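## Task

Take the roll of masking tape out of whichever drawer holds it and put it into the wide cabinet's open drawer. Afterwards close every drawer completely. The cabinets must stay roughly where they are, the robot must not tip over or finish leaning, and the result has to hold without the robot supporting it.

## Robot and tools

ROBOT. A simulated Hello Robot Stretch 3 with one arm. It has a two-wheel base (0.33 m long, 0.34 m wide), a lift that raises the arm along a mast, and a telescoping arm that reaches out to the robot's RIGHT side. The gripper cannot move forward or back on its own, so drive the base for that. Turning in place pivots about the point between the drive wheels, 0.05 m behind the front edge. With the arm pulled in and the wrist folded, the wrist protrudes up to 0.06 m beyond the right side and a turn sweeps a 0.28 m radius circle; an unfolded, level gripper reaches outside that circle. Loose objects may occasionally get nudged by something else.

FRAMES. Base frame: origin on the floor between the drive wheels, x forward, y left, z up. hand_pose is reported in this frame, located where the closed fingertips meet; with all wrist joints at zero its x axis points up, y points along the arm back toward the mast, z toward the robot's rear. Fingertips are round pads 0.04 m wide and sit slightly nearer the wrist when wide open. The odometry frame is the base frame as it was when the scene began.

execute_actions. Argument actions: a list holding exactly one action, or empty (an empty list just reports state and images). An action may contain base, joints, or both, plus optional contact_limits; its motions begin together. base holds exactly one command, an offset from where the base last measured itself: {"translate_m": d} drives straight d metres (positive forward, -1 to 1); {"rotate_rad": d} turns in place d radians (positive counter-clockwise seen from above, -3.2 to 3.2). There is no sideways motion. joints holds absolute targets by name (tolerance for done in brackets): lift_m 0 to 1.1 m (±0.004), arm height; arm_m 0 to 0.52 m (±0.004), extension; wrist_yaw_rad -1.345 to 4.42 (±0.02), 0 is along the arm, positive toward the robot's front, 3.0 folds over the base; wrist_pitch_rad -1.57 to 0.451 (±0.05), 0 level, negative tips fingers down; wrist_roll_rad -2.911 to 2.911 (±0.02), 0 has the fingers side by side and level; gripper_m -0.089 to 0.179 (±0.004), larger is wider, real fingertip gap is 0.007 m less when nearly shut and 0.025 m less when wide, zero below 0.007; head_pan_rad -3.953 to 1.73 (±0.02), 0 forward, positive left, -1.57 looks along the arm; head_tilt_rad -1.53 to 0.419 (±0.02), negative down. Joints or base left out may keep pushing toward earlier targets without the status saying so. contact_limits: {"arm_m": effort percent, 1 to 100}; the arm motion halts (contact_stop) when its motor_effort hits that level (negative when retracting) and the cap also limits holding force until the next action; values above the maximum are clipped, very low ones stop at once. cameras: list of head_camera, nav_camera, wrist_camera or all; omitted, null or ["all"] gives every camera, [] gives none. Unknown keys, names or out-of-range numbers reject the call with no motion. No action runs longer than 15 s. If a result reports a stop, the remaining execute_actions, wait and finished_scene calls in that same reply are skipped.

wait: seconds 0 to 10; commands nothing, returns state and images. zoom_image: camera plus region [x0, y0, x1, y1] in pixels from the top-left, at most 504 by 504, on that camera's latest full image. finished_scene: scene, the current scene number; it is final, and the next scene's task arrives in its result. Replying with no tool call ends everything. After resuming from a summary, first send an empty actions list to learn the current scene and task.

RESULTS. base_status and joint_status: how each motion ended. done for the base means the wheels turned the full amount, slip included. off_target: stopped short and possibly still pushing. After contact_stop, time_out or torque_fault the target is dropped; arm and lift stop on firm contact and go slack until commanded again (a slack lift may sink under load or keep pressing). on_its_own covers uncommanded joints; held at is a target, not a position. joint_positions, motor_effort (percent, positive toward higher values, bracket is peak; biased and noisy; positive wheel effort pushes forward). lidar_m: 12 ranges in metres from the base origin, 30-degree sectors, 1st straight ahead then counter-clockwise (4th left, 7th behind, 10th right), scan plane 0.17 m high, range 0.15 to 12, '-' means nothing; misses glass and thin legs, the robot may block sectors 5, 6, 9, 10. wrist_depth_mm (45 to 1000) and head_depth_mm (280 to 4000, image sideways): 7x7 median depth grids. base_odometry counts wheel rotation; heading -3.142 to 3.142, left positive. turned_by_wheels and turned_by_imu: turn since last result. base_tilt in degrees, forward and right positive, with up to about 4 degrees fixed bias. pictures lists image order; camera calibration changes are listed too.

SPEED. Base is fast (0.30 m/s, 1.9 rad/s) only when stowed: lift_m under 0.30, arm_m under 0.03, wrist_yaw_rad over 2.54; otherwise 0.10 m/s and 0.63 rad/s. Less robot motion time is better.

CAUTIONS. Fold or unfold the wrist only with lift_m 0.32 to 0.95, wrist_pitch_rad -0.4 and roll near 0; once folded, lift may go to 0.25. With wrist_yaw_rad below -0.4 keep pitch at -0.5 or lower. To grasp, command gripper_m below the object's width; to let go, open at least 0.02 beyond the touching value; readings don't confirm a grasp, and over-squeezing triggers a stall guard that can let it slip (send a new value to regrip). Base, wrist and head have no contact stop. Pushing with the gripper above about 0.45 m against something rigid, repeating a push after a contact_stop, or driving while holding or hooking something fixed can tip the robot; snagging furniture, especially reversing, too. If tilted, reverse the last move in small steps, free the gripper, and lower lift_m to about 0.2. Wrist servos switch off for 10 s after sustained strain. Avoid drops, slips, slamming drawers and hard hits.

Each tool is called after ">>>" by a JSON object that holds its "api" and its "payload".

## Session

>>> {"api": "execute_actions", "payload": {"actions": []}}

Scene clock: 0.00 s.
base_odometry: x=+0.000 y=+0.000 heading=+0.000 (m, m, rad; odometry frame)
turned_by_wheels: +0.000 (rad since the last result)
turned_by_imu: +0.000 (rad since the last result)
base_tilt: forward=+1.2 right=-1.6 (deg)
lidar_m: 2.01 2.01 2.31 2.05 2.06 2.37 2.30 2.13 1.97 1.69 1.25 1.40
head_depth_mm: 1842 2271 2250 2257 2230 2227 2228 / 1847 2206 2194 2177 2170 2161 2162 / 1873 2138 2113 2114 2109 2090 2091 / 1871 2091 2078 2066 2052 2050 2032 / 1892 2028 2022 2024 2013 1999 1999 / 1909 1965 1975 1958 1945 1947 1945 / 1926 1924 1919 1922 1909 1887 1895
base_status: not commanded
joint_positions: lift_m=+0.438 arm_m=+0.003 wrist_yaw_rad=+2.947 wrist_pitch_rad=-0.461 wrist_roll_rad=+0.009 gripper_m=+0.037 head_pan_rad=+0.009 head_tilt_rad=+0.001
joint_status: not commanded
motor_effort: left_wheel=+1 right_wheel=+1 lift_m=+30 arm_m=+0 wrist_yaw_rad=-1 wrist_pitch_rad=+9 wrist_roll_rad=+0 gripper_m=+0 head_pan_rad=+0 head_tilt_rad=+1 (%)
hand_pose: x=+0.0210 y=+0.0670 z=+0.4410 quat_wxyz=(+0.228, +0.704, +0.093, +0.667) (m; base frame)
wrist_depth_mm: - - - - - - - / - - - - - - - / - - - - - - - / - - - 994 - 955 960 / 780 784 834 816 821 763 787 / 679 665 - 659 677 653 658 / 585 577 563 565 562 581 569
pictures: head_camera (sideways: a quarter turn clockwise sets it upright), nav_camera (sideways: a quarter turn counterclockwise sets it upright), wrist_camera
camera_calibration (this result's frames):
head_camera: T_world_to_cam=[[0.0411711, -0.0624986, -0.997196, 1.31415], [-0.0182074, 0.997829, -0.0632901, 0.0877155], [0.998986, 0.020762, 0.0399437, -0.10034], [0, 0, 0, 1]] pos_world=[0.04773, -0.0033094, 1.32002]
nav_camera: T_world_to_cam=[[-0.0256626, 0.0291927, 0.999244, -1.25689], [-0.0130163, -0.999499, 0.0288658, 0.0212173], [0.999586, -0.0122657, 0.0260297, -0.083538], [0, 0, 0, 1]] pos_world=[0.0515245, 0.0568741, 1.2575]
wrist_camera: T_world_to_cam=[[0.981359, -0.192181, -0.000850035, -0.0101107], [-0.111781, -0.567192, -0.815965, 0.439727], [0.156331, 0.800849, -0.578101, 0.357872], [0, 0, 0, 1]] pos_world=[0.00312897, -0.0391343, 0.565679]
Images, in order (width x height): head_camera 896x504, nav_camera 672x504, wrist_camera 644x364.

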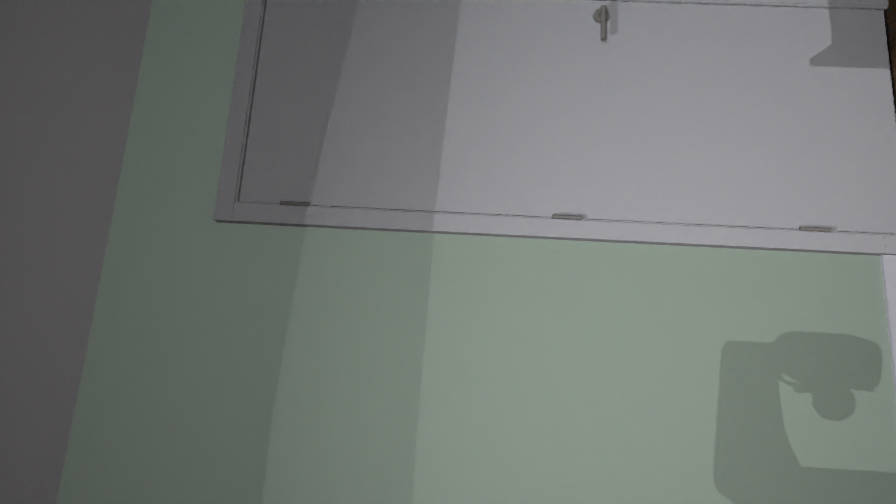

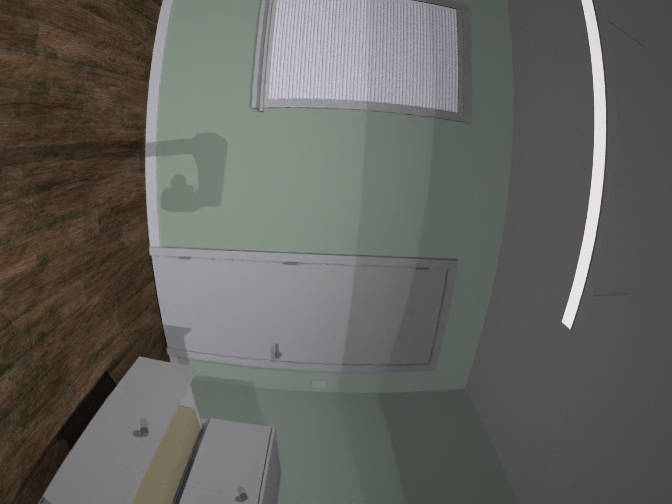

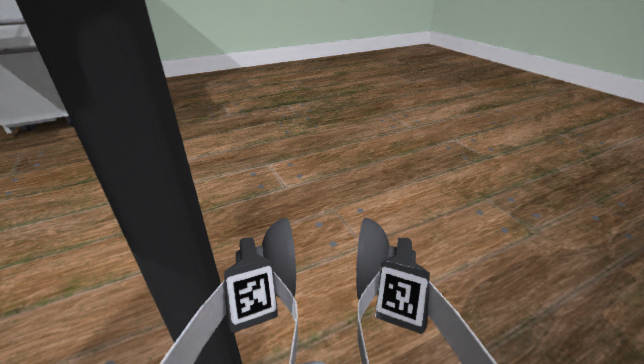

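>>> {"api": "execute_actions", "payload": {"actions": [{"joints": {"head_pan_rad": -1.1, "head_tilt_rad": -0.6}}], "cameras": ["head_camera", "nav_camera"]}}

>>> {"api": "execute_actions", "payload": {"actions": [{"joints": {"head_pan_rad": -2.9, "head_tilt_rad": -0.5}}], "cameras": ["head_camera", "nav_camera"]}}

Scene clock: 1.30 s.
base_odometry: x=+0.000 y=+0.000 heading=+0.000 (m, m, rad; odometry frame)
turned_by_wheels: +0.000 (rad since the last result)
turned_by_imu: +0.000 (rad since the last result)
base_tilt: forward=+1.2 right=-1.6 (deg)
lidar_m: 2.01 2.01 2.31 2.06 2.06 2.37 2.30 2.12 1.97 1.69 1.26 1.40
head_depth_mm: 1403 1527 1676 1871 1919 1546 1303 / 1432 1568 1725 1931 1910 1544 1300 / 1466 1569 1750 1993 1904 1544 1287 / 1507 1299 1313 1437 1696 1533 1289 / 1541 1280 1330 1369 1204 1526 1284 / 1574 1284 1370 1377 1244 1524 1281 / 1611 1315 1402 1197 1289 1520 1277
base_status: not commanded
joint_positions: lift_m=+0.438 arm_m=+0.003 wrist_yaw_rad=+2.947 wrist_pitch_rad=-0.461 wrist_roll_rad=+0.009 gripper_m=+0.037 head_pan_rad=-1.093 head_tilt_rad=-0.592
joint_status: all done
motor_effort: left_wheel=+1(1) right_wheel=+0(0) lift_m=+30(30) arm_m=+0(0) wrist_yaw_rad=-1(1) wrist_pitch_rad=+9(9) wrist_roll_rad=+0(0) gripper_m=+0(0) head_pan_rad=-3(43) head_tilt_rad=-3(23) (%)
hand_pose: x=+0.0210 y=+0.0670 z=+0.4410 quat_wxyz=(+0.228, +0.704, +0.093, +0.667) (m; base frame)
wrist_depth_mm: - - - - - - - / - - - - - - - / - - - - - - - / - - - 997 975 990 979 / 784 790 818 778 811 793 816 / 666 668 - 673 671 660 669 / 575 576 569 583 552 575 570
pictures: head_camera (sideways: a quarter turn clockwise sets it upright), nav_camera (sideways: a quarter turn counterclockwise sets it upright)
camera_calibration (this result's frames):
head_camera: T_world_to_cam=[[-0.29681, 0.436183, -0.849499, 1.12319], [0.866418, 0.497054, -0.0475048, 0.0617246], [0.401526, -0.750122, -0.525447, 0.639188], [0, 0, 0, 1]] pos_world=[0.0232442, -0.041128, 1.29294]
nav_camera: T_world_to_cam=[[0.273434, -0.463775, 0.842702, -1.05418], [-0.88841, -0.457603, 0.036426, 0.0167407], [0.36873, -0.758625, -0.537147, 0.6533], [0, 0, 0, 1]] pos_world=[0.062231, 0.014366, 1.23867]
Images, in order (width x height): head_camera 896x504, nav_camera 672x504.

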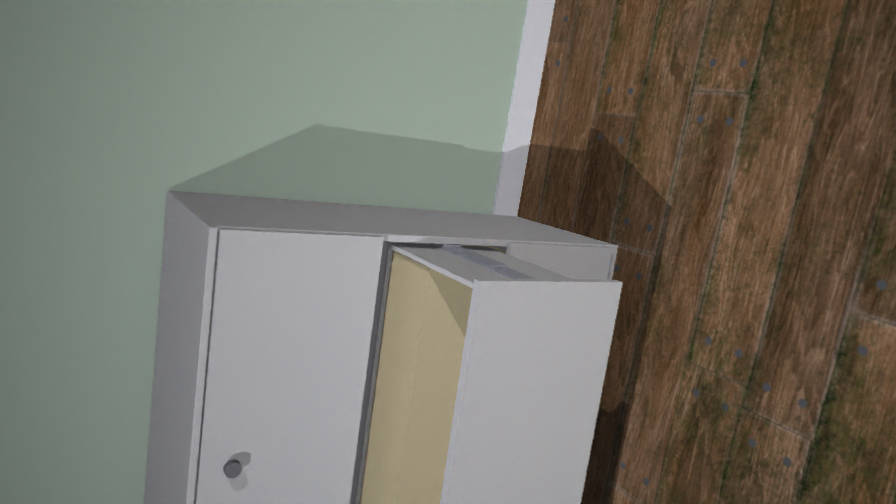

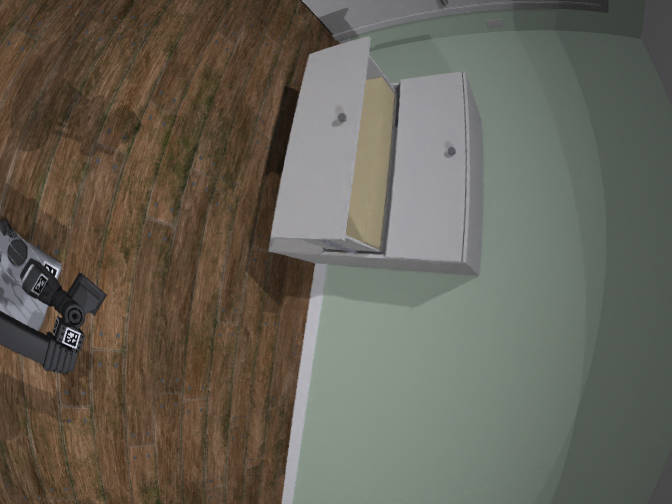

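Scene clock: 2.70 s.
base_odometry: x=+0.000 y=+0.000 heading=+0.000 (m, m, rad; odometry frame)
turned_by_wheels: +0.000 (rad since the last result)
turned_by_imu: +0.000 (rad since the last result)
base_tilt: forward=+1.2 right=-1.6 (deg)
lidar_m: 2.01 2.01 2.31 2.06 2.06 2.37 2.30 2.12 1.97 1.69 1.25 1.40
head_depth_mm: 2396 2600 2593 2962 2137 1680 1376 / 2393 2610 2723 2995 2134 1663 1368 / 2404 2616 2532 2783 2111 1647 1361 / 2413 2600 2842 2885 2105 1641 1363 / 2417 2595 2861 2875 2079 1641 1349 / 2423 2601 2608 2584 2079 1633 1349 / 2397 2591 2180 2310 2076 1638 1343
base_status: not commanded
joint_positions: lift_m=+0.438 arm_m=+0.003 wrist_yaw_rad=+2.947 wrist_pitch_rad=-0.461 wrist_roll_rad=+0.009 gripper_m=+0.037 head_pan_rad=-2.893 head_tilt_rad=-0.507
joint_status: all done
motor_effort: left_wheel=+2(2) right_wheel=+0(0) lift_m=+30(30) arm_m=+0(0) wrist_yaw_rad=-1(1) wrist_pitch_rad=+9(9) wrist_roll_rad=+0(0) gripper_m=+0(0) head_pan_rad=-3(43) head_tilt_rad=+3(11) (%)
hand_pose: x=+0.0210 y=+0.0670 z=+0.4410 quat_wxyz=(+0.228, +0.704, +0.093, +0.667) (m; base frame)
wrist_depth_mm: - - - - - - - / - - - - - - - / - - - - - - - / - - - 966 954 969 968 / 809 766 807 809 782 811 789 / 675 666 - 674 671 650 675 / 575 580 558 578 557 568 582
pictures: head_camera (sideways: a quarter turn clockwise sets it upright), nav_camera (sideways: a quarter turn counterclockwise sets it upright)
camera_calibration (this result's frames):
head_camera: T_world_to_cam=[[0.42083, 0.17181, -0.890721, 1.17258], [0.283168, -0.957716, -0.0509474, 0.0697697], [-0.861811, -0.230783, -0.451686, 0.55092], [0, 0, 0, 1]] pos_world=[-0.0384219, -0.00749751, 1.29684]
nav_camera: T_world_to_cam=[[-0.442899, -0.142905, 0.88511, -1.10512], [-0.240816, 0.969899, 0.0360938, 0.0132189], [-0.863625, -0.197163, -0.463981, 0.565619], [0, 0, 0, 1]] pos_world=[0.00221034, -0.0592298, 1.24011]
Images, in order (width x height): head_camera 896x504, nav_camera 672x504.

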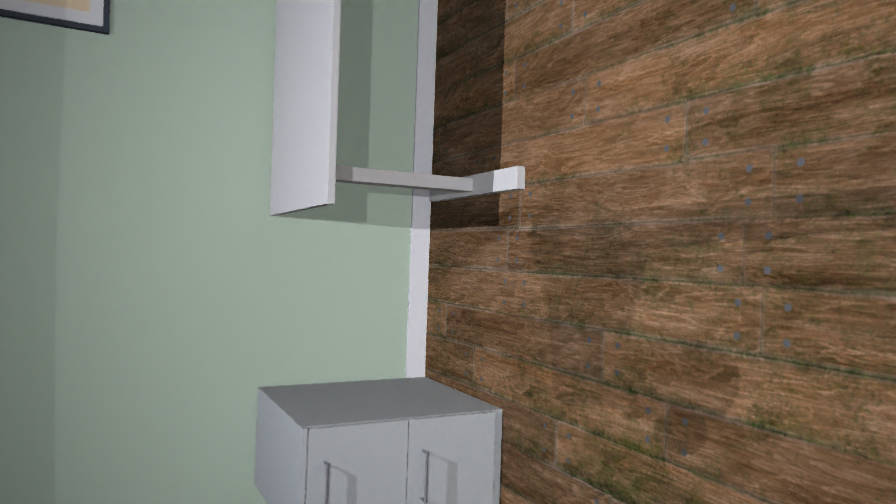

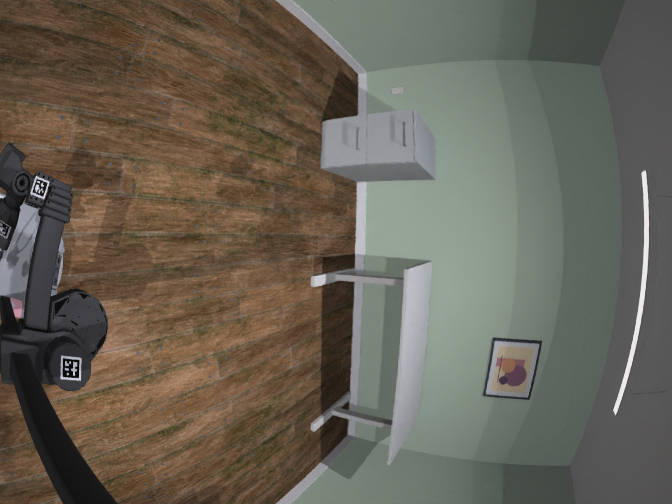

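>>> {"api": "execute_actions", "payload": {"actions": [{"joints": {"head_pan_rad": 1.7, "head_tilt_rad": -0.5}}], "cameras": ["head_camera", "nav_camera"]}}

Scene clock: 5.40 s.
base_odometry: x=+0.000 y=+0.000 heading=+0.000 (m, m, rad; odometry frame)
turned_by_wheels: +0.000 (rad since the last result)
turned_by_imu: +0.000 (rad since the last result)
base_tilt: forward=+1.2 right=-1.6 (deg)
lidar_m: 2.01 2.01 2.31 2.06 2.05 2.37 2.29 2.13 1.97 1.69 1.26 1.40
head_depth_mm: 1862 2020 2232 2454 2142 1671 1372 / 1842 2000 2187 2428 2120 1668 1367 / 1821 1971 2163 2381 2115 1652 1360 / 1799 1948 2123 2351 2098 1650 1358 / 1781 1920 2097 2318 2079 1622 1354 / 1763 1905 2034 1692 1857 1635 1377 / 1735 1884 - - - - -
base_status: not commanded
joint_positions: lift_m=+0.438 arm_m=+0.003 wrist_yaw_rad=+2.947 wrist_pitch_rad=-0.461 wrist_roll_rad=+0.009 gripper_m=+0.037 head_pan_rad=+1.693 head_tilt_rad=-0.507
joint_status: all done
motor_effort: left_wheel=+0(1) right_wheel=+1(1) lift_m=+30(30) arm_m=+0(0) wrist_yaw_rad=-1(2) wrist_pitch_rad=+9(9) wrist_roll_rad=+0(0) gripper_m=+0(0) head_pan_rad=+3(43) head_tilt_rad=+2(3) (%)
hand_pose: x=+0.0210 y=+0.0670 z=+0.4410 quat_wxyz=(+0.228, +0.704, +0.093, +0.667) (m; base frame)
wrist_depth_mm: - - - - - - - / - - - - - - - / - - - - - - - / - - - - 972 970 - / 789 789 825 767 798 787 797 / 661 664 - 655 678 654 663 / 580 594 569 587 566 571 579
pictures: head_camera (sideways: a quarter turn clockwise sets it upright), nav_camera (sideways: a quarter turn counterclockwise sets it upright)
camera_calibration (this result's frames):
head_camera: T_world_to_cam=[[0.117162, -0.439005, -0.890813, 1.17455], [-0.985849, -0.159707, -0.0509553, 0.077521], [-0.119899, 0.884177, -0.451503, 0.546157], [0, 0, 0, 1]] pos_world=[0.00429575, 0.0451137, 1.29684]
nav_camera: T_world_to_cam=[[-0.0856973, 0.45724, 0.885205, -1.10742], [0.992575, 0.116157, 0.0360927, 0.00569664], [-0.0863197, 0.881725, -0.463799, 0.560641], [0, 0, 0, 1]] pos_world=[-0.0521631, 0.011365, 1.24012]
Images, in order (width x height): head_camera 896x504, nav_camera 672x504.

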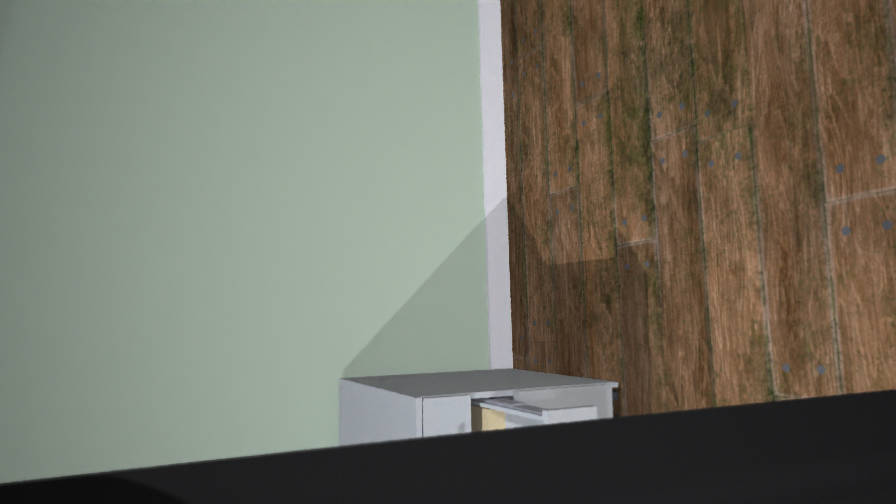

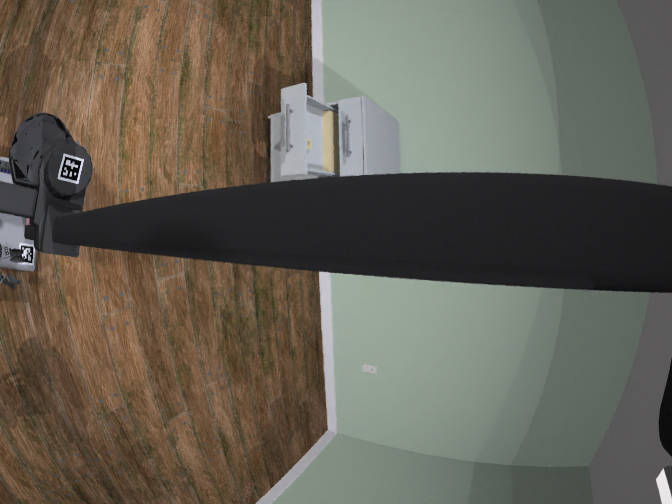

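>>> {"api": "execute_actions", "payload": {"actions": [{"base": {"rotate_rad": -0.925}, "joints": {"lift_m": 0.285, "wrist_pitch_rad": -0.42, "head_pan_rad": -3.3, "head_tilt_rad": -0.55}}], "cameras": ["head_camera", "nav_camera"]}}

Scene clock: 9.13 s.
base_odometry: x=+0.000 y=+0.000 heading=-0.925 (m, m, rad; odometry frame)
turned_by_wheels: -0.925 (rad since the last result)
turned_by_imu: -0.919 (rad since the last result)
base_tilt: forward=+1.1 right=-1.6 (deg)
lidar_m: 1.25 1.51 2.00 2.03 2.25 1.48 1.48 2.57 2.29 2.13 1.84 1.69
head_depth_mm: 1728 1863 2024 2228 2037 1614 1337 / 1771 1925 2070 2317 2025 1605 1335 / 1801 1967 2072 1698 1891 1596 1329 / 1856 2013 2049 1699 1859 1598 1323 / 1897 2074 2263 1786 1860 1587 1325 / 1957 2135 2366 2531 1988 1592 1323 / 2006 2211 2440 2580 1970 1578 1309
base_status: done
joint_positions: lift_m=+0.286 arm_m=+0.003 wrist_yaw_rad=+2.947 wrist_pitch_rad=-0.438 wrist_roll_rad=+0.009 gripper_m=+0.037 head_pan_rad=-3.293 head_tilt_rad=-0.544
joint_status: all done
motor_effort: left_wheel=+3(14) right_wheel=-1(7) lift_m=+12(25) arm_m=+0(0) wrist_yaw_rad=-1(2) wrist_pitch_rad=+11(12) wrist_roll_rad=+0(0) gripper_m=+0(0) head_pan_rad=-3(42) head_tilt_rad=-2(6) (%)
hand_pose: x=+0.0216 y=+0.0699 z=+0.2938 quat_wxyz=(+0.221, +0.705, +0.085, +0.669) (m; base frame)
wrist_depth_mm: - - - - - - - / - - - - - - - / - - - - - - 968 / 751 - 756 745 748 735 763 / 588 591 625 590 609 593 596 / 498 505 - 519 510 498 501 / 442 - - - 420 432 432
pictures: head_camera (sideways: a quarter turn clockwise sets it upright), nav_camera (sideways: a quarter turn counterclockwise sets it upright)
camera_calibration (this result's frames):
head_camera: T_world_to_cam=[[0.486429, -0.0104958, -0.873657, 1.14992], [-0.110327, -0.992662, -0.0495017, 0.0702855], [-0.866726, 0.120467, -0.484018, 0.59302], [0, 0, 0, 1]] pos_world=[-0.0376135, 0.0103997, 1.29515]
nav_camera: T_world_to_cam=[[-0.495287, 0.0456804, 0.867527, -1.08187], [0.154588, 0.987313, 0.0362693, 0.0105801], [-0.854864, 0.152073, -0.496065, 0.607313], [0, 0, 0, 1]] pos_world=[-0.018301, -0.0533817, 1.23943]
Images, in order (width x height): head_camera 896x504, nav_camera 672x504.

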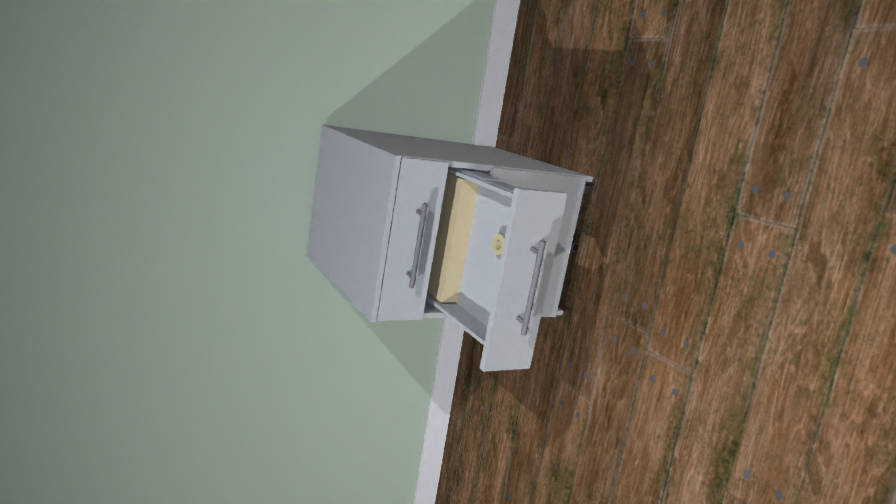

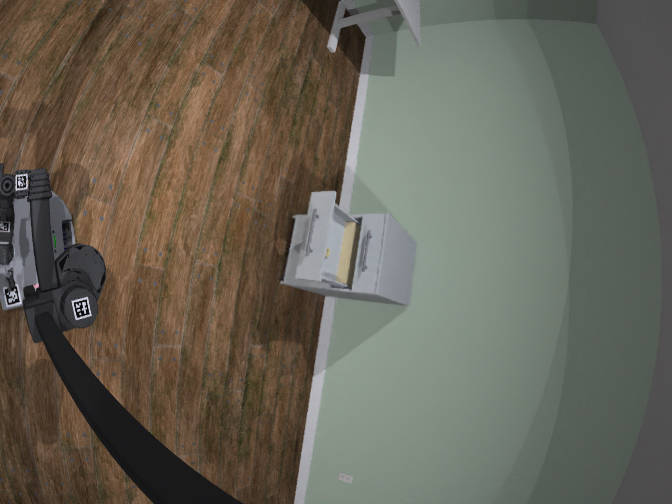

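>>> {"api": "zoom_image", "payload": {"camera": "head_camera", "region": [290, 110, 620, 390]}}

Region (290, 110, 620, 390) of head_camera's 896x504 image, scaled by 1.527, with more detail than that image has; it fills the top 428 rows of this view, and the rest is white.

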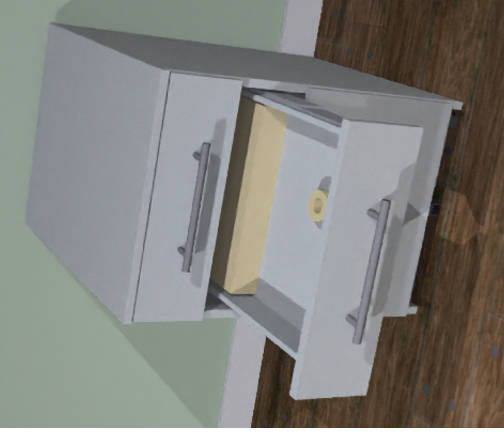

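>>> {"api": "execute_actions", "payload": {"actions": [{"base": {"translate_m": -0.9}, "joints": {"head_pan_rad": -3.45, "head_tilt_rad": -0.9}}], "cameras": ["head_camera", "nav_camera"]}}

Scene clock: 19.10 s.
base_odometry: x=-0.542 y=+0.719 heading=-0.925 (m, m, rad; odometry frame)
turned_by_wheels: +0.000 (rad since the last result)
turned_by_imu: -0.007 (rad since the last result)
base_tilt: forward=+1.1 right=-1.6 (deg)
lidar_m: 2.14 2.56 2.33 2.08 1.34 0.64 0.65 1.53 2.08 2.02 2.21 2.52
head_depth_mm: 1083 1247 1461 1662 1472 1296 - / 1094 1206 1022 918 1066 936 1178 / 1107 1218 1021 922 1020 910 - / 1118 1231 1017 924 1017 888 - / 1132 1275 1012 966 1004 888 1180 / 1147 1328 1581 1679 1465 1239 1144 / 1162 1346 1608 1710 1466 1284 1146
base_status: done
joint_positions: lift_m=+0.286 arm_m=+0.003 wrist_yaw_rad=+2.947 wrist_pitch_rad=-0.438 wrist_roll_rad=+0.009 gripper_m=+0.037 head_pan_rad=-3.443 head_tilt_rad=-0.889
joint_status: all done
motor_effort: left_wheel=+4(8) right_wheel=-1(6) lift_m=+13(13) arm_m=+0(0) wrist_yaw_rad=-1(1) wrist_pitch_rad=+11(11) wrist_roll_rad=+0(0) gripper_m=+0(0) head_pan_rad=-3(17) head_tilt_rad=-4(19) (%)
hand_pose: x=+0.0216 y=+0.0699 z=+0.2938 quat_wxyz=(+0.221, +0.705, +0.085, +0.669) (m; base frame)
wrist_depth_mm: - - - - - - - / - - - - - - - / - - - - - - 966 / 751 - 736 741 717 742 745 / 609 587 612 607 617 591 604 / 503 506 - 512 505 498 503 / 443 - - - 420 432 436
pictures: head_camera (sideways: a quarter turn clockwise sets it upright), nav_camera (sideways: a quarter turn counterclockwise sets it upright)
camera_calibration (this result's frames):
head_camera: T_world_to_cam=[[0.73457, -0.162628, -0.658755, 0.868279], [-0.244072, -0.969199, -0.0328942, 0.0494615], [-0.633115, 0.184947, -0.751638, 0.939726], [0, 0, 0, 1]] pos_world=[-0.0307844, 0.0153451, 1.27994]
nav_camera: T_world_to_cam=[[-0.735284, 0.19788, 0.648229, -0.794559], [0.288797, 0.956731, 0.0355279, 0.010743], [-0.613151, 0.21333, -0.760616, 0.949969], [0, 0, 0, 1]] pos_world=[-0.00485466, -0.0557078, 1.23724]
Images, in order (width x height): head_camera 896x504, nav_camera 672x504.

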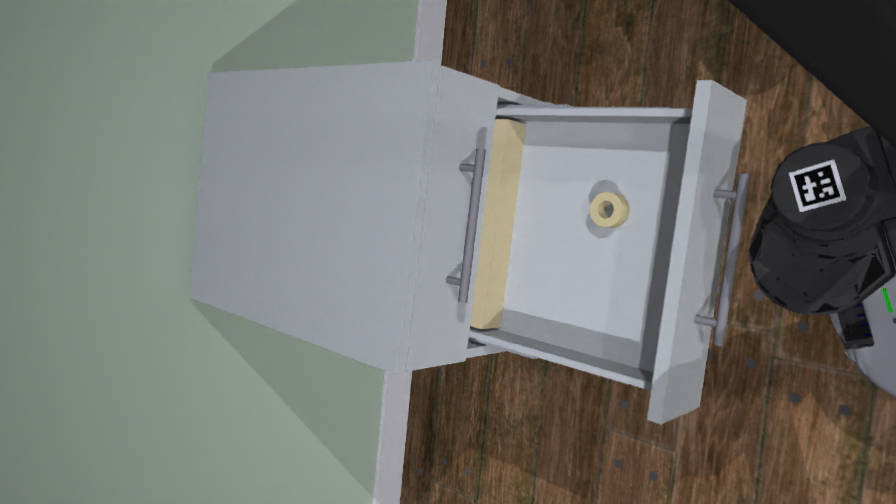

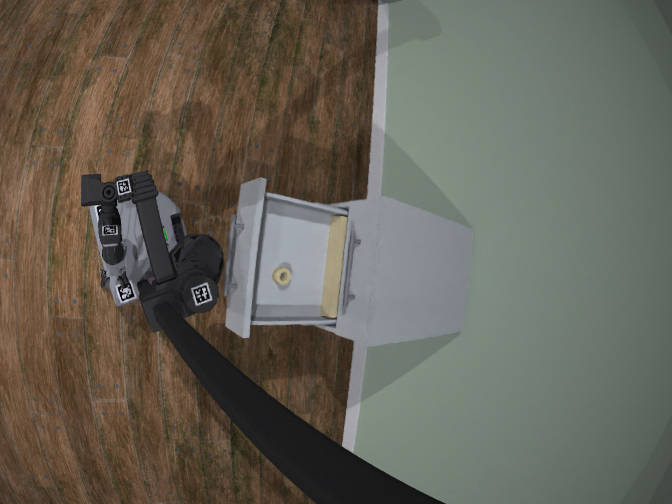

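>>> {"api": "execute_actions", "payload": {"actions": []}}

Scene clock: 20.40 s.
base_odometry: x=-0.542 y=+0.719 heading=-0.925 (m, m, rad; odometry frame)
turned_by_wheels: +0.000 (rad since the last result)
turned_by_imu: +0.000 (rad since the last result)
base_tilt: forward=+1.2 right=-1.7 (deg)
lidar_m: 2.14 2.56 2.33 2.08 1.34 0.64 0.65 1.52 2.07 2.02 2.21 2.52
head_depth_mm: 1082 1240 1449 1668 1485 1293 - / 1097 1208 1023 917 1066 934 1179 / 1108 1223 1020 919 1020 910 - / 1119 1228 1019 928 1021 893 - / 1135 1278 1017 968 1007 888 1178 / 1143 1327 1582 1678 1461 1237 1144 / 1162 1354 1617 1703 1464 1284 1141
base_status: done
joint_positions: lift_m=+0.286 arm_m=+0.003 wrist_yaw_rad=+2.947 wrist_pitch_rad=-0.438 wrist_roll_rad=+0.009 gripper_m=+0.037 head_pan_rad=-3.443 head_tilt_rad=-0.889
joint_status: all done
motor_effort: left_wheel=+3(8) right_wheel=-1(6) lift_m=+13(13) arm_m=+0(0) wrist_yaw_rad=-1(1) wrist_pitch_rad=+11(11) wrist_roll_rad=+0(0) gripper_m=+0(0) head_pan_rad=-3(17) head_tilt_rad=-3(19) (%)
hand_pose: x=+0.0216 y=+0.0699 z=+0.2938 quat_wxyz=(+0.221, +0.705, +0.085, +0.669) (m; base frame)
wrist_depth_mm: - - - - - - - / - - - - - - - / - - - - - - 955 / 743 - 723 757 731 742 727 / 591 591 628 605 611 571 592 / 504 501 - 510 515 500 493 / 436 - - - 417 429 421
pictures: head_camera (sideways: a quarter turn clockwise sets it upright), nav_camera (sideways: a quarter turn counterclockwise sets it upright), wrist_camera
camera_calibration (this result's frames):
head_camera: T_world_to_cam=[[0.73457, -0.162628, -0.658755, 0.868279], [-0.244072, -0.969199, -0.0328942, 0.0494615], [-0.633115, 0.184947, -0.751638, 0.939726], [0, 0, 0, 1]] pos_world=[-0.0307844, 0.0153451, 1.27994]
nav_camera: T_world_to_cam=[[-0.735284, 0.19788, 0.648229, -0.794559], [0.288797, 0.956731, 0.0355279, 0.010743], [-0.613151, 0.21333, -0.760616, 0.949969], [0, 0, 0, 1]] pos_world=[-0.00485467, -0.0557078, 1.23724]
wrist_camera: T_world_to_cam=[[0.981366, -0.192145, -0.000830902, -0.0102435], [-0.10824, -0.549246, -0.828621, 0.323751], [0.158759, 0.813271, -0.559809, 0.264096], [0, 0, 0, 1]] pos_world=[0.00316801, -0.0389303, 0.416102]
Images, in order (width x height): head_camera 896x504, nav_camera 672x504, wrist_camera 644x364.

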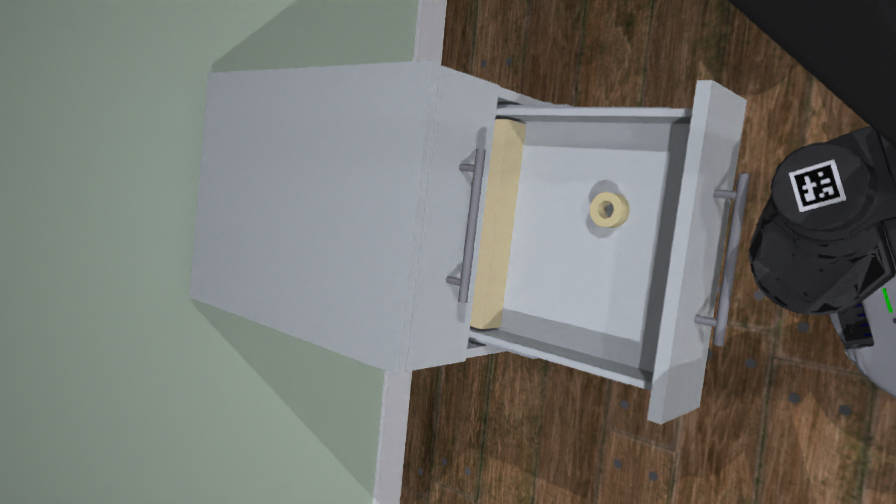

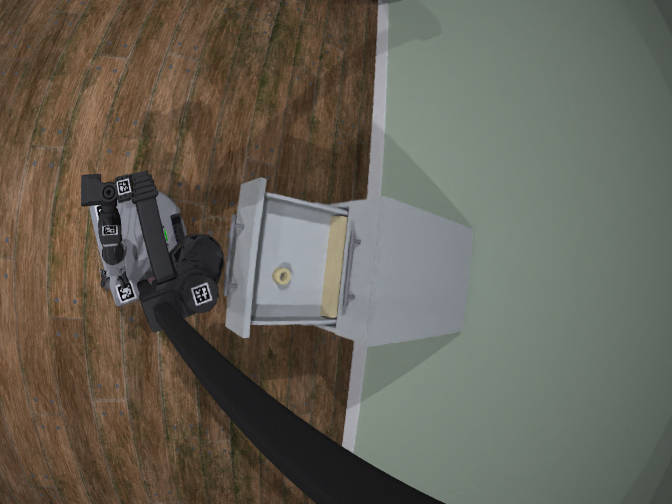

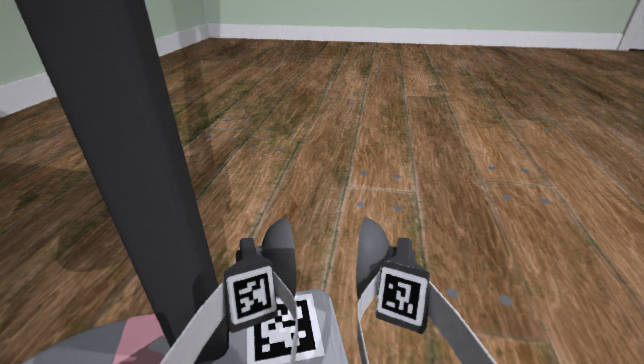

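>>> {"api": "execute_actions", "payload": {"actions": [{"base": {"rotate_rad": -1.985}, "joints": {"lift_m": 0.675, "arm_m": 0.1, "wrist_yaw_rad": 1.5, "wrist_pitch_rad": -0.4, "wrist_roll_rad": 0.0, "head_pan_rad": -1.57, "head_tilt_rad": -1.0}}], "cameras": ["head_camera", "nav_camera"]}}

Scene clock: 27.13 s.
base_odometry: x=-0.542 y=+0.719 heading=-2.910 (m, m, rad; odometry frame)
turned_by_wheels: -1.985 (rad since the last result)
turned_by_imu: -1.972 (rad since the last result)
base_tilt: forward=+1.2 right=-1.5 (deg)
lidar_m: 2.40 2.03 2.38 2.52 2.14 2.44 2.34 1.80 1.28 0.64 0.67 1.69
head_depth_mm: 1152 1353 1649 1601 1429 - - / 1155 1294 970 1559 - 1227 1159 / 1154 1071 912 1055 - 1221 1158 / 1155 1075 917 1057 1000 1222 1164 / 1158 1068 921 1056 - 1228 1124 / 1162 1296 928 1493 933 1242 1120 / 1159 1360 1672 1576 1414 1245 1124
base_status: done
joint_positions: lift_m=+0.674 arm_m=+0.100 wrist_yaw_rad=+1.501 wrist_pitch_rad=-0.418 wrist_roll_rad=+0.002 gripper_m=+0.037 head_pan_rad=-1.577 head_tilt_rad=-0.988
joint_status: all done
motor_effort: left_wheel=+3(13) right_wheel=-1(7) lift_m=+46(47) arm_m=+6(7) wrist_yaw_rad=-2(3) wrist_pitch_rad=+11(12) wrist_roll_rad=-1(1) gripper_m=+0(0) head_pan_rad=+4(43) head_tilt_rad=-4(12) (%)
hand_pose: x=+0.2024 y=-0.2603 z=+0.6869 quat_wxyz=(+0.606, +0.580, -0.406, +0.364) (m; base frame)
wrist_depth_mm: - - - - - - - / - - - - - - - / - - - - - - - / - - - - - - - / - - - - - - - / - - - - - - 950 / 846 836 830 853 812 843 801
pictures: head_camera (sideways: a quarter turn clockwise sets it upright), nav_camera (sideways: a quarter turn counterclockwise sets it upright)
camera_calibration (this result's frames):
head_camera: T_world_to_cam=[[-0.0579118, 0.811207, -0.581884, 0.772955], [0.998291, 0.0516496, -0.0273496, 0.0346608], [0.0078679, -0.582473, -0.812812, 1.01536], [0, 0, 0, 1]] pos_world=[0.00217298, -0.0373987, 1.27601]
nav_camera: T_world_to_cam=[[0.0244015, -0.821065, 0.570313, -0.697677], [-0.999387, -0.00571543, 0.0345317, 0.0199024], [-0.0250932, -0.570806, -0.820701, 1.02451], [0, 0, 0, 1]] pos_world=[0.0626226, 0.0120698, 1.23802]
Images, in order (width x height): head_camera 896x504, nav_camera 672x504.

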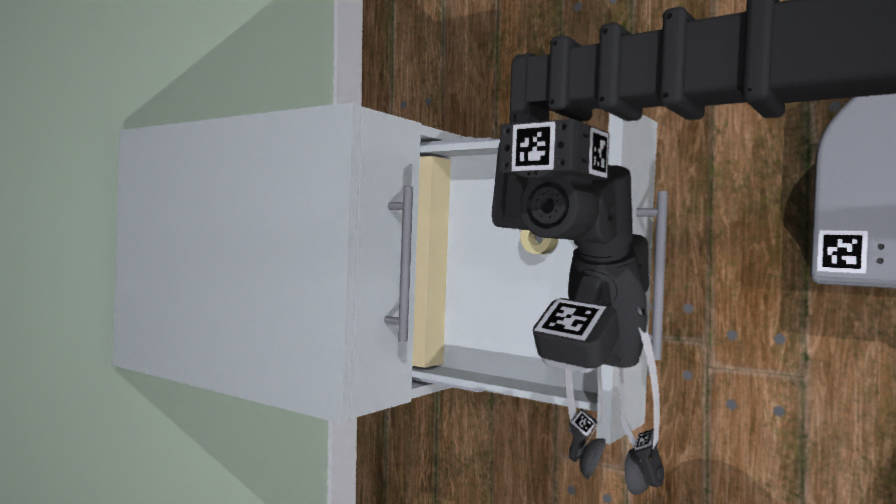

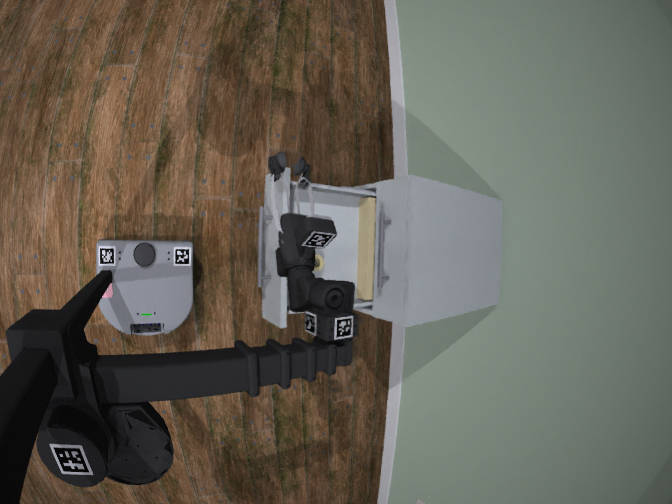

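>>> {"api": "execute_actions", "payload": {"actions": [{"joints": {"arm_m": 0.377, "wrist_yaw_rad": 0.0, "wrist_pitch_rad": -1.57, "gripper_m": 0.12}}], "cameras": ["head_camera", "wrist_camera"]}}

Scene clock: 30.63 s.
base_odometry: x=-0.542 y=+0.719 heading=-2.910 (m, m, rad; odometry frame)
turned_by_wheels: +0.000 (rad since the last result)
turned_by_imu: +0.000 (rad since the last result)
base_tilt: forward=+1.1 right=-1.6 (deg)
lidar_m: 2.41 2.03 2.38 2.52 2.14 2.44 2.33 1.79 1.28 0.64 0.67 1.69
head_depth_mm: 1153 1357 1646 1594 1424 - - / 1152 1291 - 1503 916 1228 1158 / 1152 1075 - 1035 964 1223 1155 / 1157 1070 918 1054 963 1227 1165 / 1158 1067 919 1056 962 1226 1122 / 1159 1296 925 1486 946 1244 1122 / 1162 1367 1667 1569 1397 1233 1116
base_status: not commanded
joint_positions: lift_m=+0.674 arm_m=+0.377 wrist_yaw_rad=+0.001 wrist_pitch_rad=-1.565 wrist_roll_rad=+0.001 gripper_m=+0.120 head_pan_rad=-1.577 head_tilt_rad=-0.988
joint_status: all done
motor_effort: left_wheel=+3(4) right_wheel=-1(1) lift_m=+46(46) arm_m=+6(6) wrist_yaw_rad=-2(2) wrist_pitch_rad=-2(11) wrist_roll_rad=-1(1) gripper_m=+0(81) head_pan_rad=+4(3) head_tilt_rad=-4(4) (%)
hand_pose: x=-0.0216 y=-0.4989 z=+0.5567 quat_wxyz=(+0.501, +0.498, -0.501, -0.499) (m; base frame)
wrist_depth_mm: 271 298 298 298 299 645 651 / 289 305 307 307 303 665 669 / 286 309 310 312 309 692 674 / 284 319 315 314 315 677 702 / 292 324 325 319 323 712 703 / 292 327 332 327 331 703 742 / 300 316 335 337 318 749 753
pictures: head_camera (sideways: a quarter turn clockwise sets it upright), wrist_camera
camera_calibration (this result's frames):
head_camera: T_world_to_cam=[[-0.0579117, 0.811207, -0.581884, 0.772955], [0.998291, 0.0516495, -0.0273496, 0.0346608], [0.00786783, -0.582473, -0.812812, 1.01536], [0, 0, 0, 1]] pos_world=[0.00217298, -0.0373987, 1.27601]
wrist_camera: T_world_to_cam=[[-0.999971, -0.00763416, -0.000660696, -0.0278526], [-0.00764713, 0.98873, 0.149511, 0.449425], [-0.00048814, 0.149512, -0.98876, 0.784913], [0, 0, 0, 1]] pos_world=[-0.0240318, -0.561926, 0.708878]
Images, in order (width x height): head_camera 896x504, wrist_camera 644x364.

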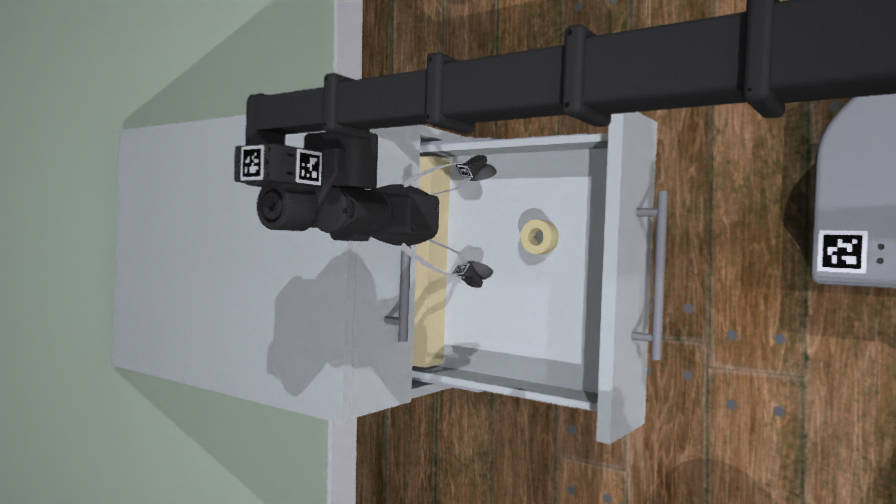

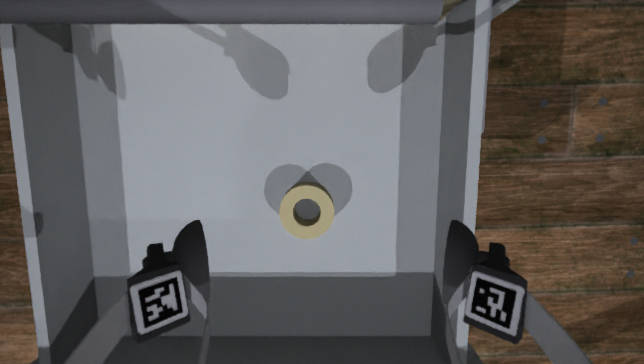

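>>> {"api": "zoom_image", "payload": {"camera": "wrist_camera", "region": [230, 140, 390, 260]}}

>>> {"api": "zoom_image", "payload": {"camera": "head_camera", "region": [480, 180, 600, 280]}}

Region (230, 140, 390, 260) of wrist_camera's 644x364 image, scaled by 3.150; it fills the top 378 rows of this view, and the rest is white.

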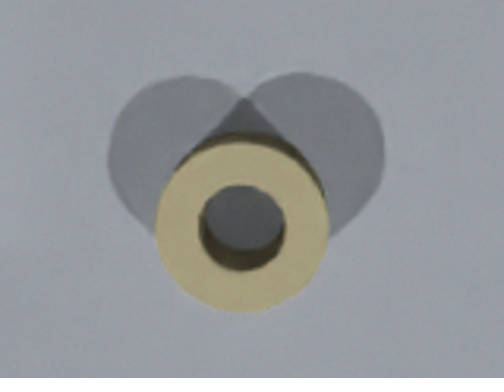

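Region (480, 180, 600, 280) of head_camera's 896x504 image, scaled by 4.200, with more detail than that image has.

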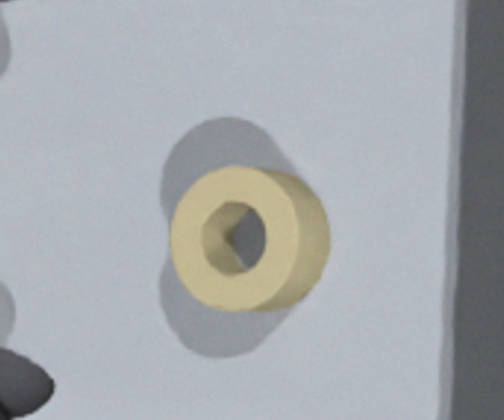

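>>> {"api": "execute_actions", "payload": {"actions": [{"base": {"translate_m": 0.018}, "joints": {"arm_m": 0.372, "lift_m": 0.543}}], "cameras": ["head_camera", "wrist_camera"]}}

Scene clock: 34.30 s.
base_odometry: x=-0.559 y=+0.715 heading=-2.910 (m, m, rad; odometry frame)
turned_by_wheels: +0.000 (rad since the last result)
turned_by_imu: +0.000 (rad since the last result)
base_tilt: forward=+1.1 right=-1.5 (deg)
lidar_m: 2.39 2.01 2.35 2.52 2.15 2.46 2.35 1.80 0.66 0.64 0.66 1.69
head_depth_mm: 1148 1350 1659 1589 1398 1246 1127 / 1158 1258 945 1579 1408 - - / 1151 1074 924 1053 962 1208 1154 / 1153 1071 917 1057 962 1226 1168 / 1154 1071 924 1053 967 1224 1122 / 1159 1324 965 1517 982 1241 1120 / 1153 1368 1655 1583 1391 1239 1121
base_status: done
joint_positions: lift_m=+0.544 arm_m=+0.372 wrist_yaw_rad=+0.001 wrist_pitch_rad=-1.566 wrist_roll_rad=+0.001 gripper_m=+0.120 head_pan_rad=-1.577 head_tilt_rad=-0.988
joint_status: all done
motor_effort: left_wheel=+2(9) right_wheel=-1(5) lift_m=+12(42) arm_m=-6(3) wrist_yaw_rad=-2(2) wrist_pitch_rad=-2(3) wrist_roll_rad=+0(1) gripper_m=+0(0) head_pan_rad=+4(4) head_tilt_rad=-5(4) (%)
hand_pose: x=-0.0216 y=-0.4946 z=+0.4260 quat_wxyz=(+0.501, +0.499, -0.501, -0.499) (m; base frame)
wrist_depth_mm: 176 175 176 175 176 177 155 / 179 179 180 180 179 179 156 / 182 184 182 183 183 184 156 / 187 186 187 188 187 188 155 / 191 191 191 167 191 191 155 / 195 195 196 171 194 192 155 / 199 201 199 200 199 201 148
pictures: head_camera (sideways: a quarter turn clockwise sets it upright), wrist_camera
camera_calibration (this result's frames):
head_camera: T_world_to_cam=[[-0.0579556, 0.811204, -0.581884, 0.772956], [0.998288, 0.0517035, -0.0273496, 0.0346608], [0.00789936, -0.582473, -0.812812, 1.01536], [0, 0, 0, 1]] pos_world=[0.002175, -0.0373989, 1.27601]
wrist_camera: T_world_to_cam=[[-0.999971, -0.0076336, -0.000663744, -0.0279046], [-0.00764682, 0.988663, 0.149954, 0.464474], [-0.000488466, 0.149954, -0.988693, 0.655311], [0, 0, 0, 1]] pos_world=[-0.0240319, -0.557689, 0.578234]
Images, in order (width x height): head_camera 896x504, wrist_camera 644x364.

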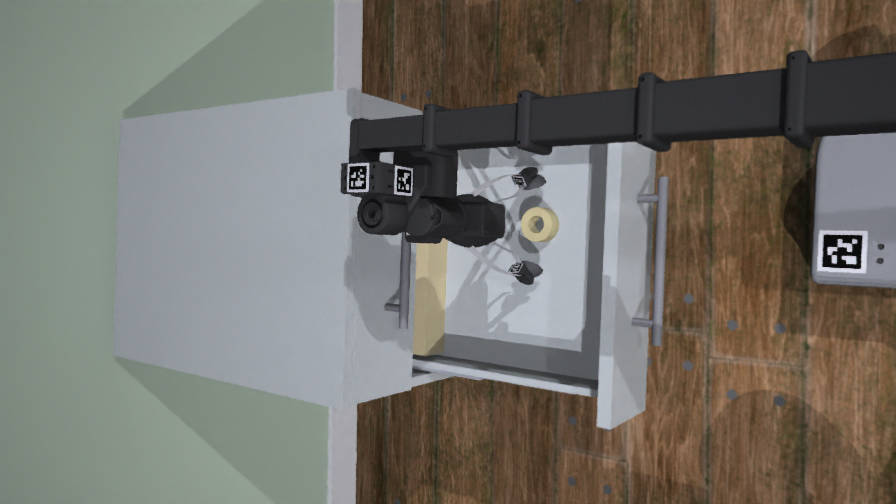

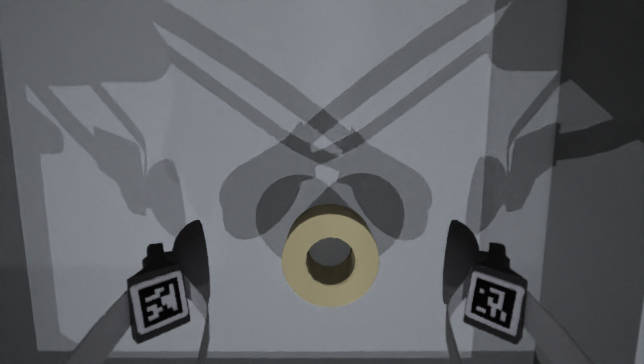

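>>> {"api": "execute_actions", "payload": {"actions": [{"joints": {"lift_m": 0.531, "gripper_m": 0.015}}], "cameras": ["head_camera", "wrist_camera"]}}

Scene clock: 36.30 s.
base_odometry: x=-0.559 y=+0.715 heading=-2.910 (m, m, rad; odometry frame)
turned_by_wheels: +0.000 (rad since the last result)
turned_by_imu: +0.000 (rad since the last result)
base_tilt: forward=+1.2 right=-1.6 (deg)
lidar_m: 2.39 2.01 2.35 2.52 2.14 2.46 2.35 1.79 0.67 0.64 0.66 1.69
head_depth_mm: 1151 1351 1643 1597 1402 1245 1127 / 1151 1256 949 1580 1414 - - / 1155 1073 926 1055 965 1218 1157 / 1156 1075 917 1051 965 1224 1167 / 1155 1069 923 1052 961 1224 1116 / 1159 1329 966 1520 982 1244 1122 / 1164 1365 1654 1584 1390 1245 1125
base_status: not commanded
joint_positions: lift_m=+0.532 arm_m=+0.372 wrist_yaw_rad=+0.001 wrist_pitch_rad=-1.569 wrist_roll_rad=+0.001 gripper_m=+0.016 head_pan_rad=-1.577 head_tilt_rad=-0.988
joint_status: all done
motor_effort: left_wheel=+3(2) right_wheel=-2(2) lift_m=+12(11) arm_m=-6(6) wrist_yaw_rad=-2(2) wrist_pitch_rad=+0(2) wrist_roll_rad=-1(1) gripper_m=-13(87) head_pan_rad=+3(4) head_tilt_rad=-4(4) (%)
hand_pose: x=-0.0216 y=-0.4938 z=+0.4141 quat_wxyz=(+0.500, +0.499, -0.500, -0.500) (m; base frame)
wrist_depth_mm: 166 165 166 166 166 165 157 / 169 169 169 168 169 169 156 / 172 173 172 174 174 173 156 / 176 175 177 175 177 176 157 / 180 180 179 156 180 179 156 / 185 183 - 159 - 184 157 / 188 188 189 189 189 188 156
pictures: head_camera (sideways: a quarter turn clockwise sets it upright), wrist_camera
camera_calibration (this result's frames):
head_camera: T_world_to_cam=[[-0.0579555, 0.811204, -0.581884, 0.772956], [0.998288, 0.0517034, -0.0273496, 0.0346608], [0.00789929, -0.582473, -0.812812, 1.01536], [0, 0, 0, 1]] pos_world=[0.002175, -0.0373989, 1.27601]
wrist_camera: T_world_to_cam=[[-0.999971, -0.00763121, -0.00068503, -0.0278971], [-0.00764615, 0.98819, 0.153044, 0.463957], [-0.000490967, 0.153044, -0.988219, 0.644725], [0, 0, 0, 1]] pos_world=[-0.0240322, -0.557362, 0.566104]
Images, in order (width x height): head_camera 896x504, wrist_camera 644x364.

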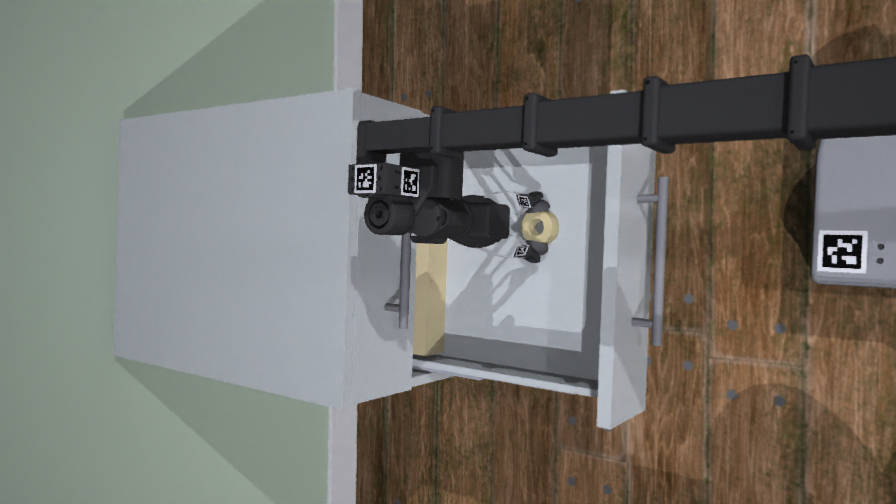

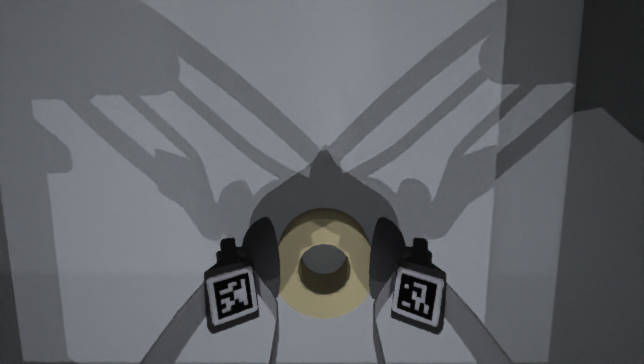

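>>> {"api": "zoom_image", "payload": {"camera": "head_camera", "region": [560, 160, 720, 440]}}

Region (560, 160, 720, 440) of head_camera's 896x504 image, scaled by 1.800, with more detail than that image has; it fills the left 288 columns of this view, and the rest is white.

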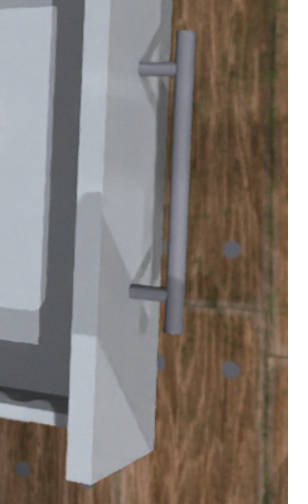

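>>> {"api": "zoom_image", "payload": {"camera": "head_camera", "region": [590, 280, 680, 440]}}

Region (590, 280, 680, 440) of head_camera's 896x504 image, scaled by 3.150, with more detail than that image has; it fills the left 284 columns of this view, and the rest is white.

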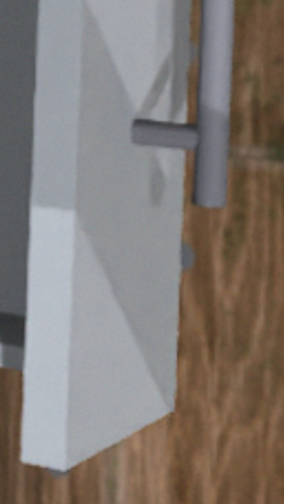

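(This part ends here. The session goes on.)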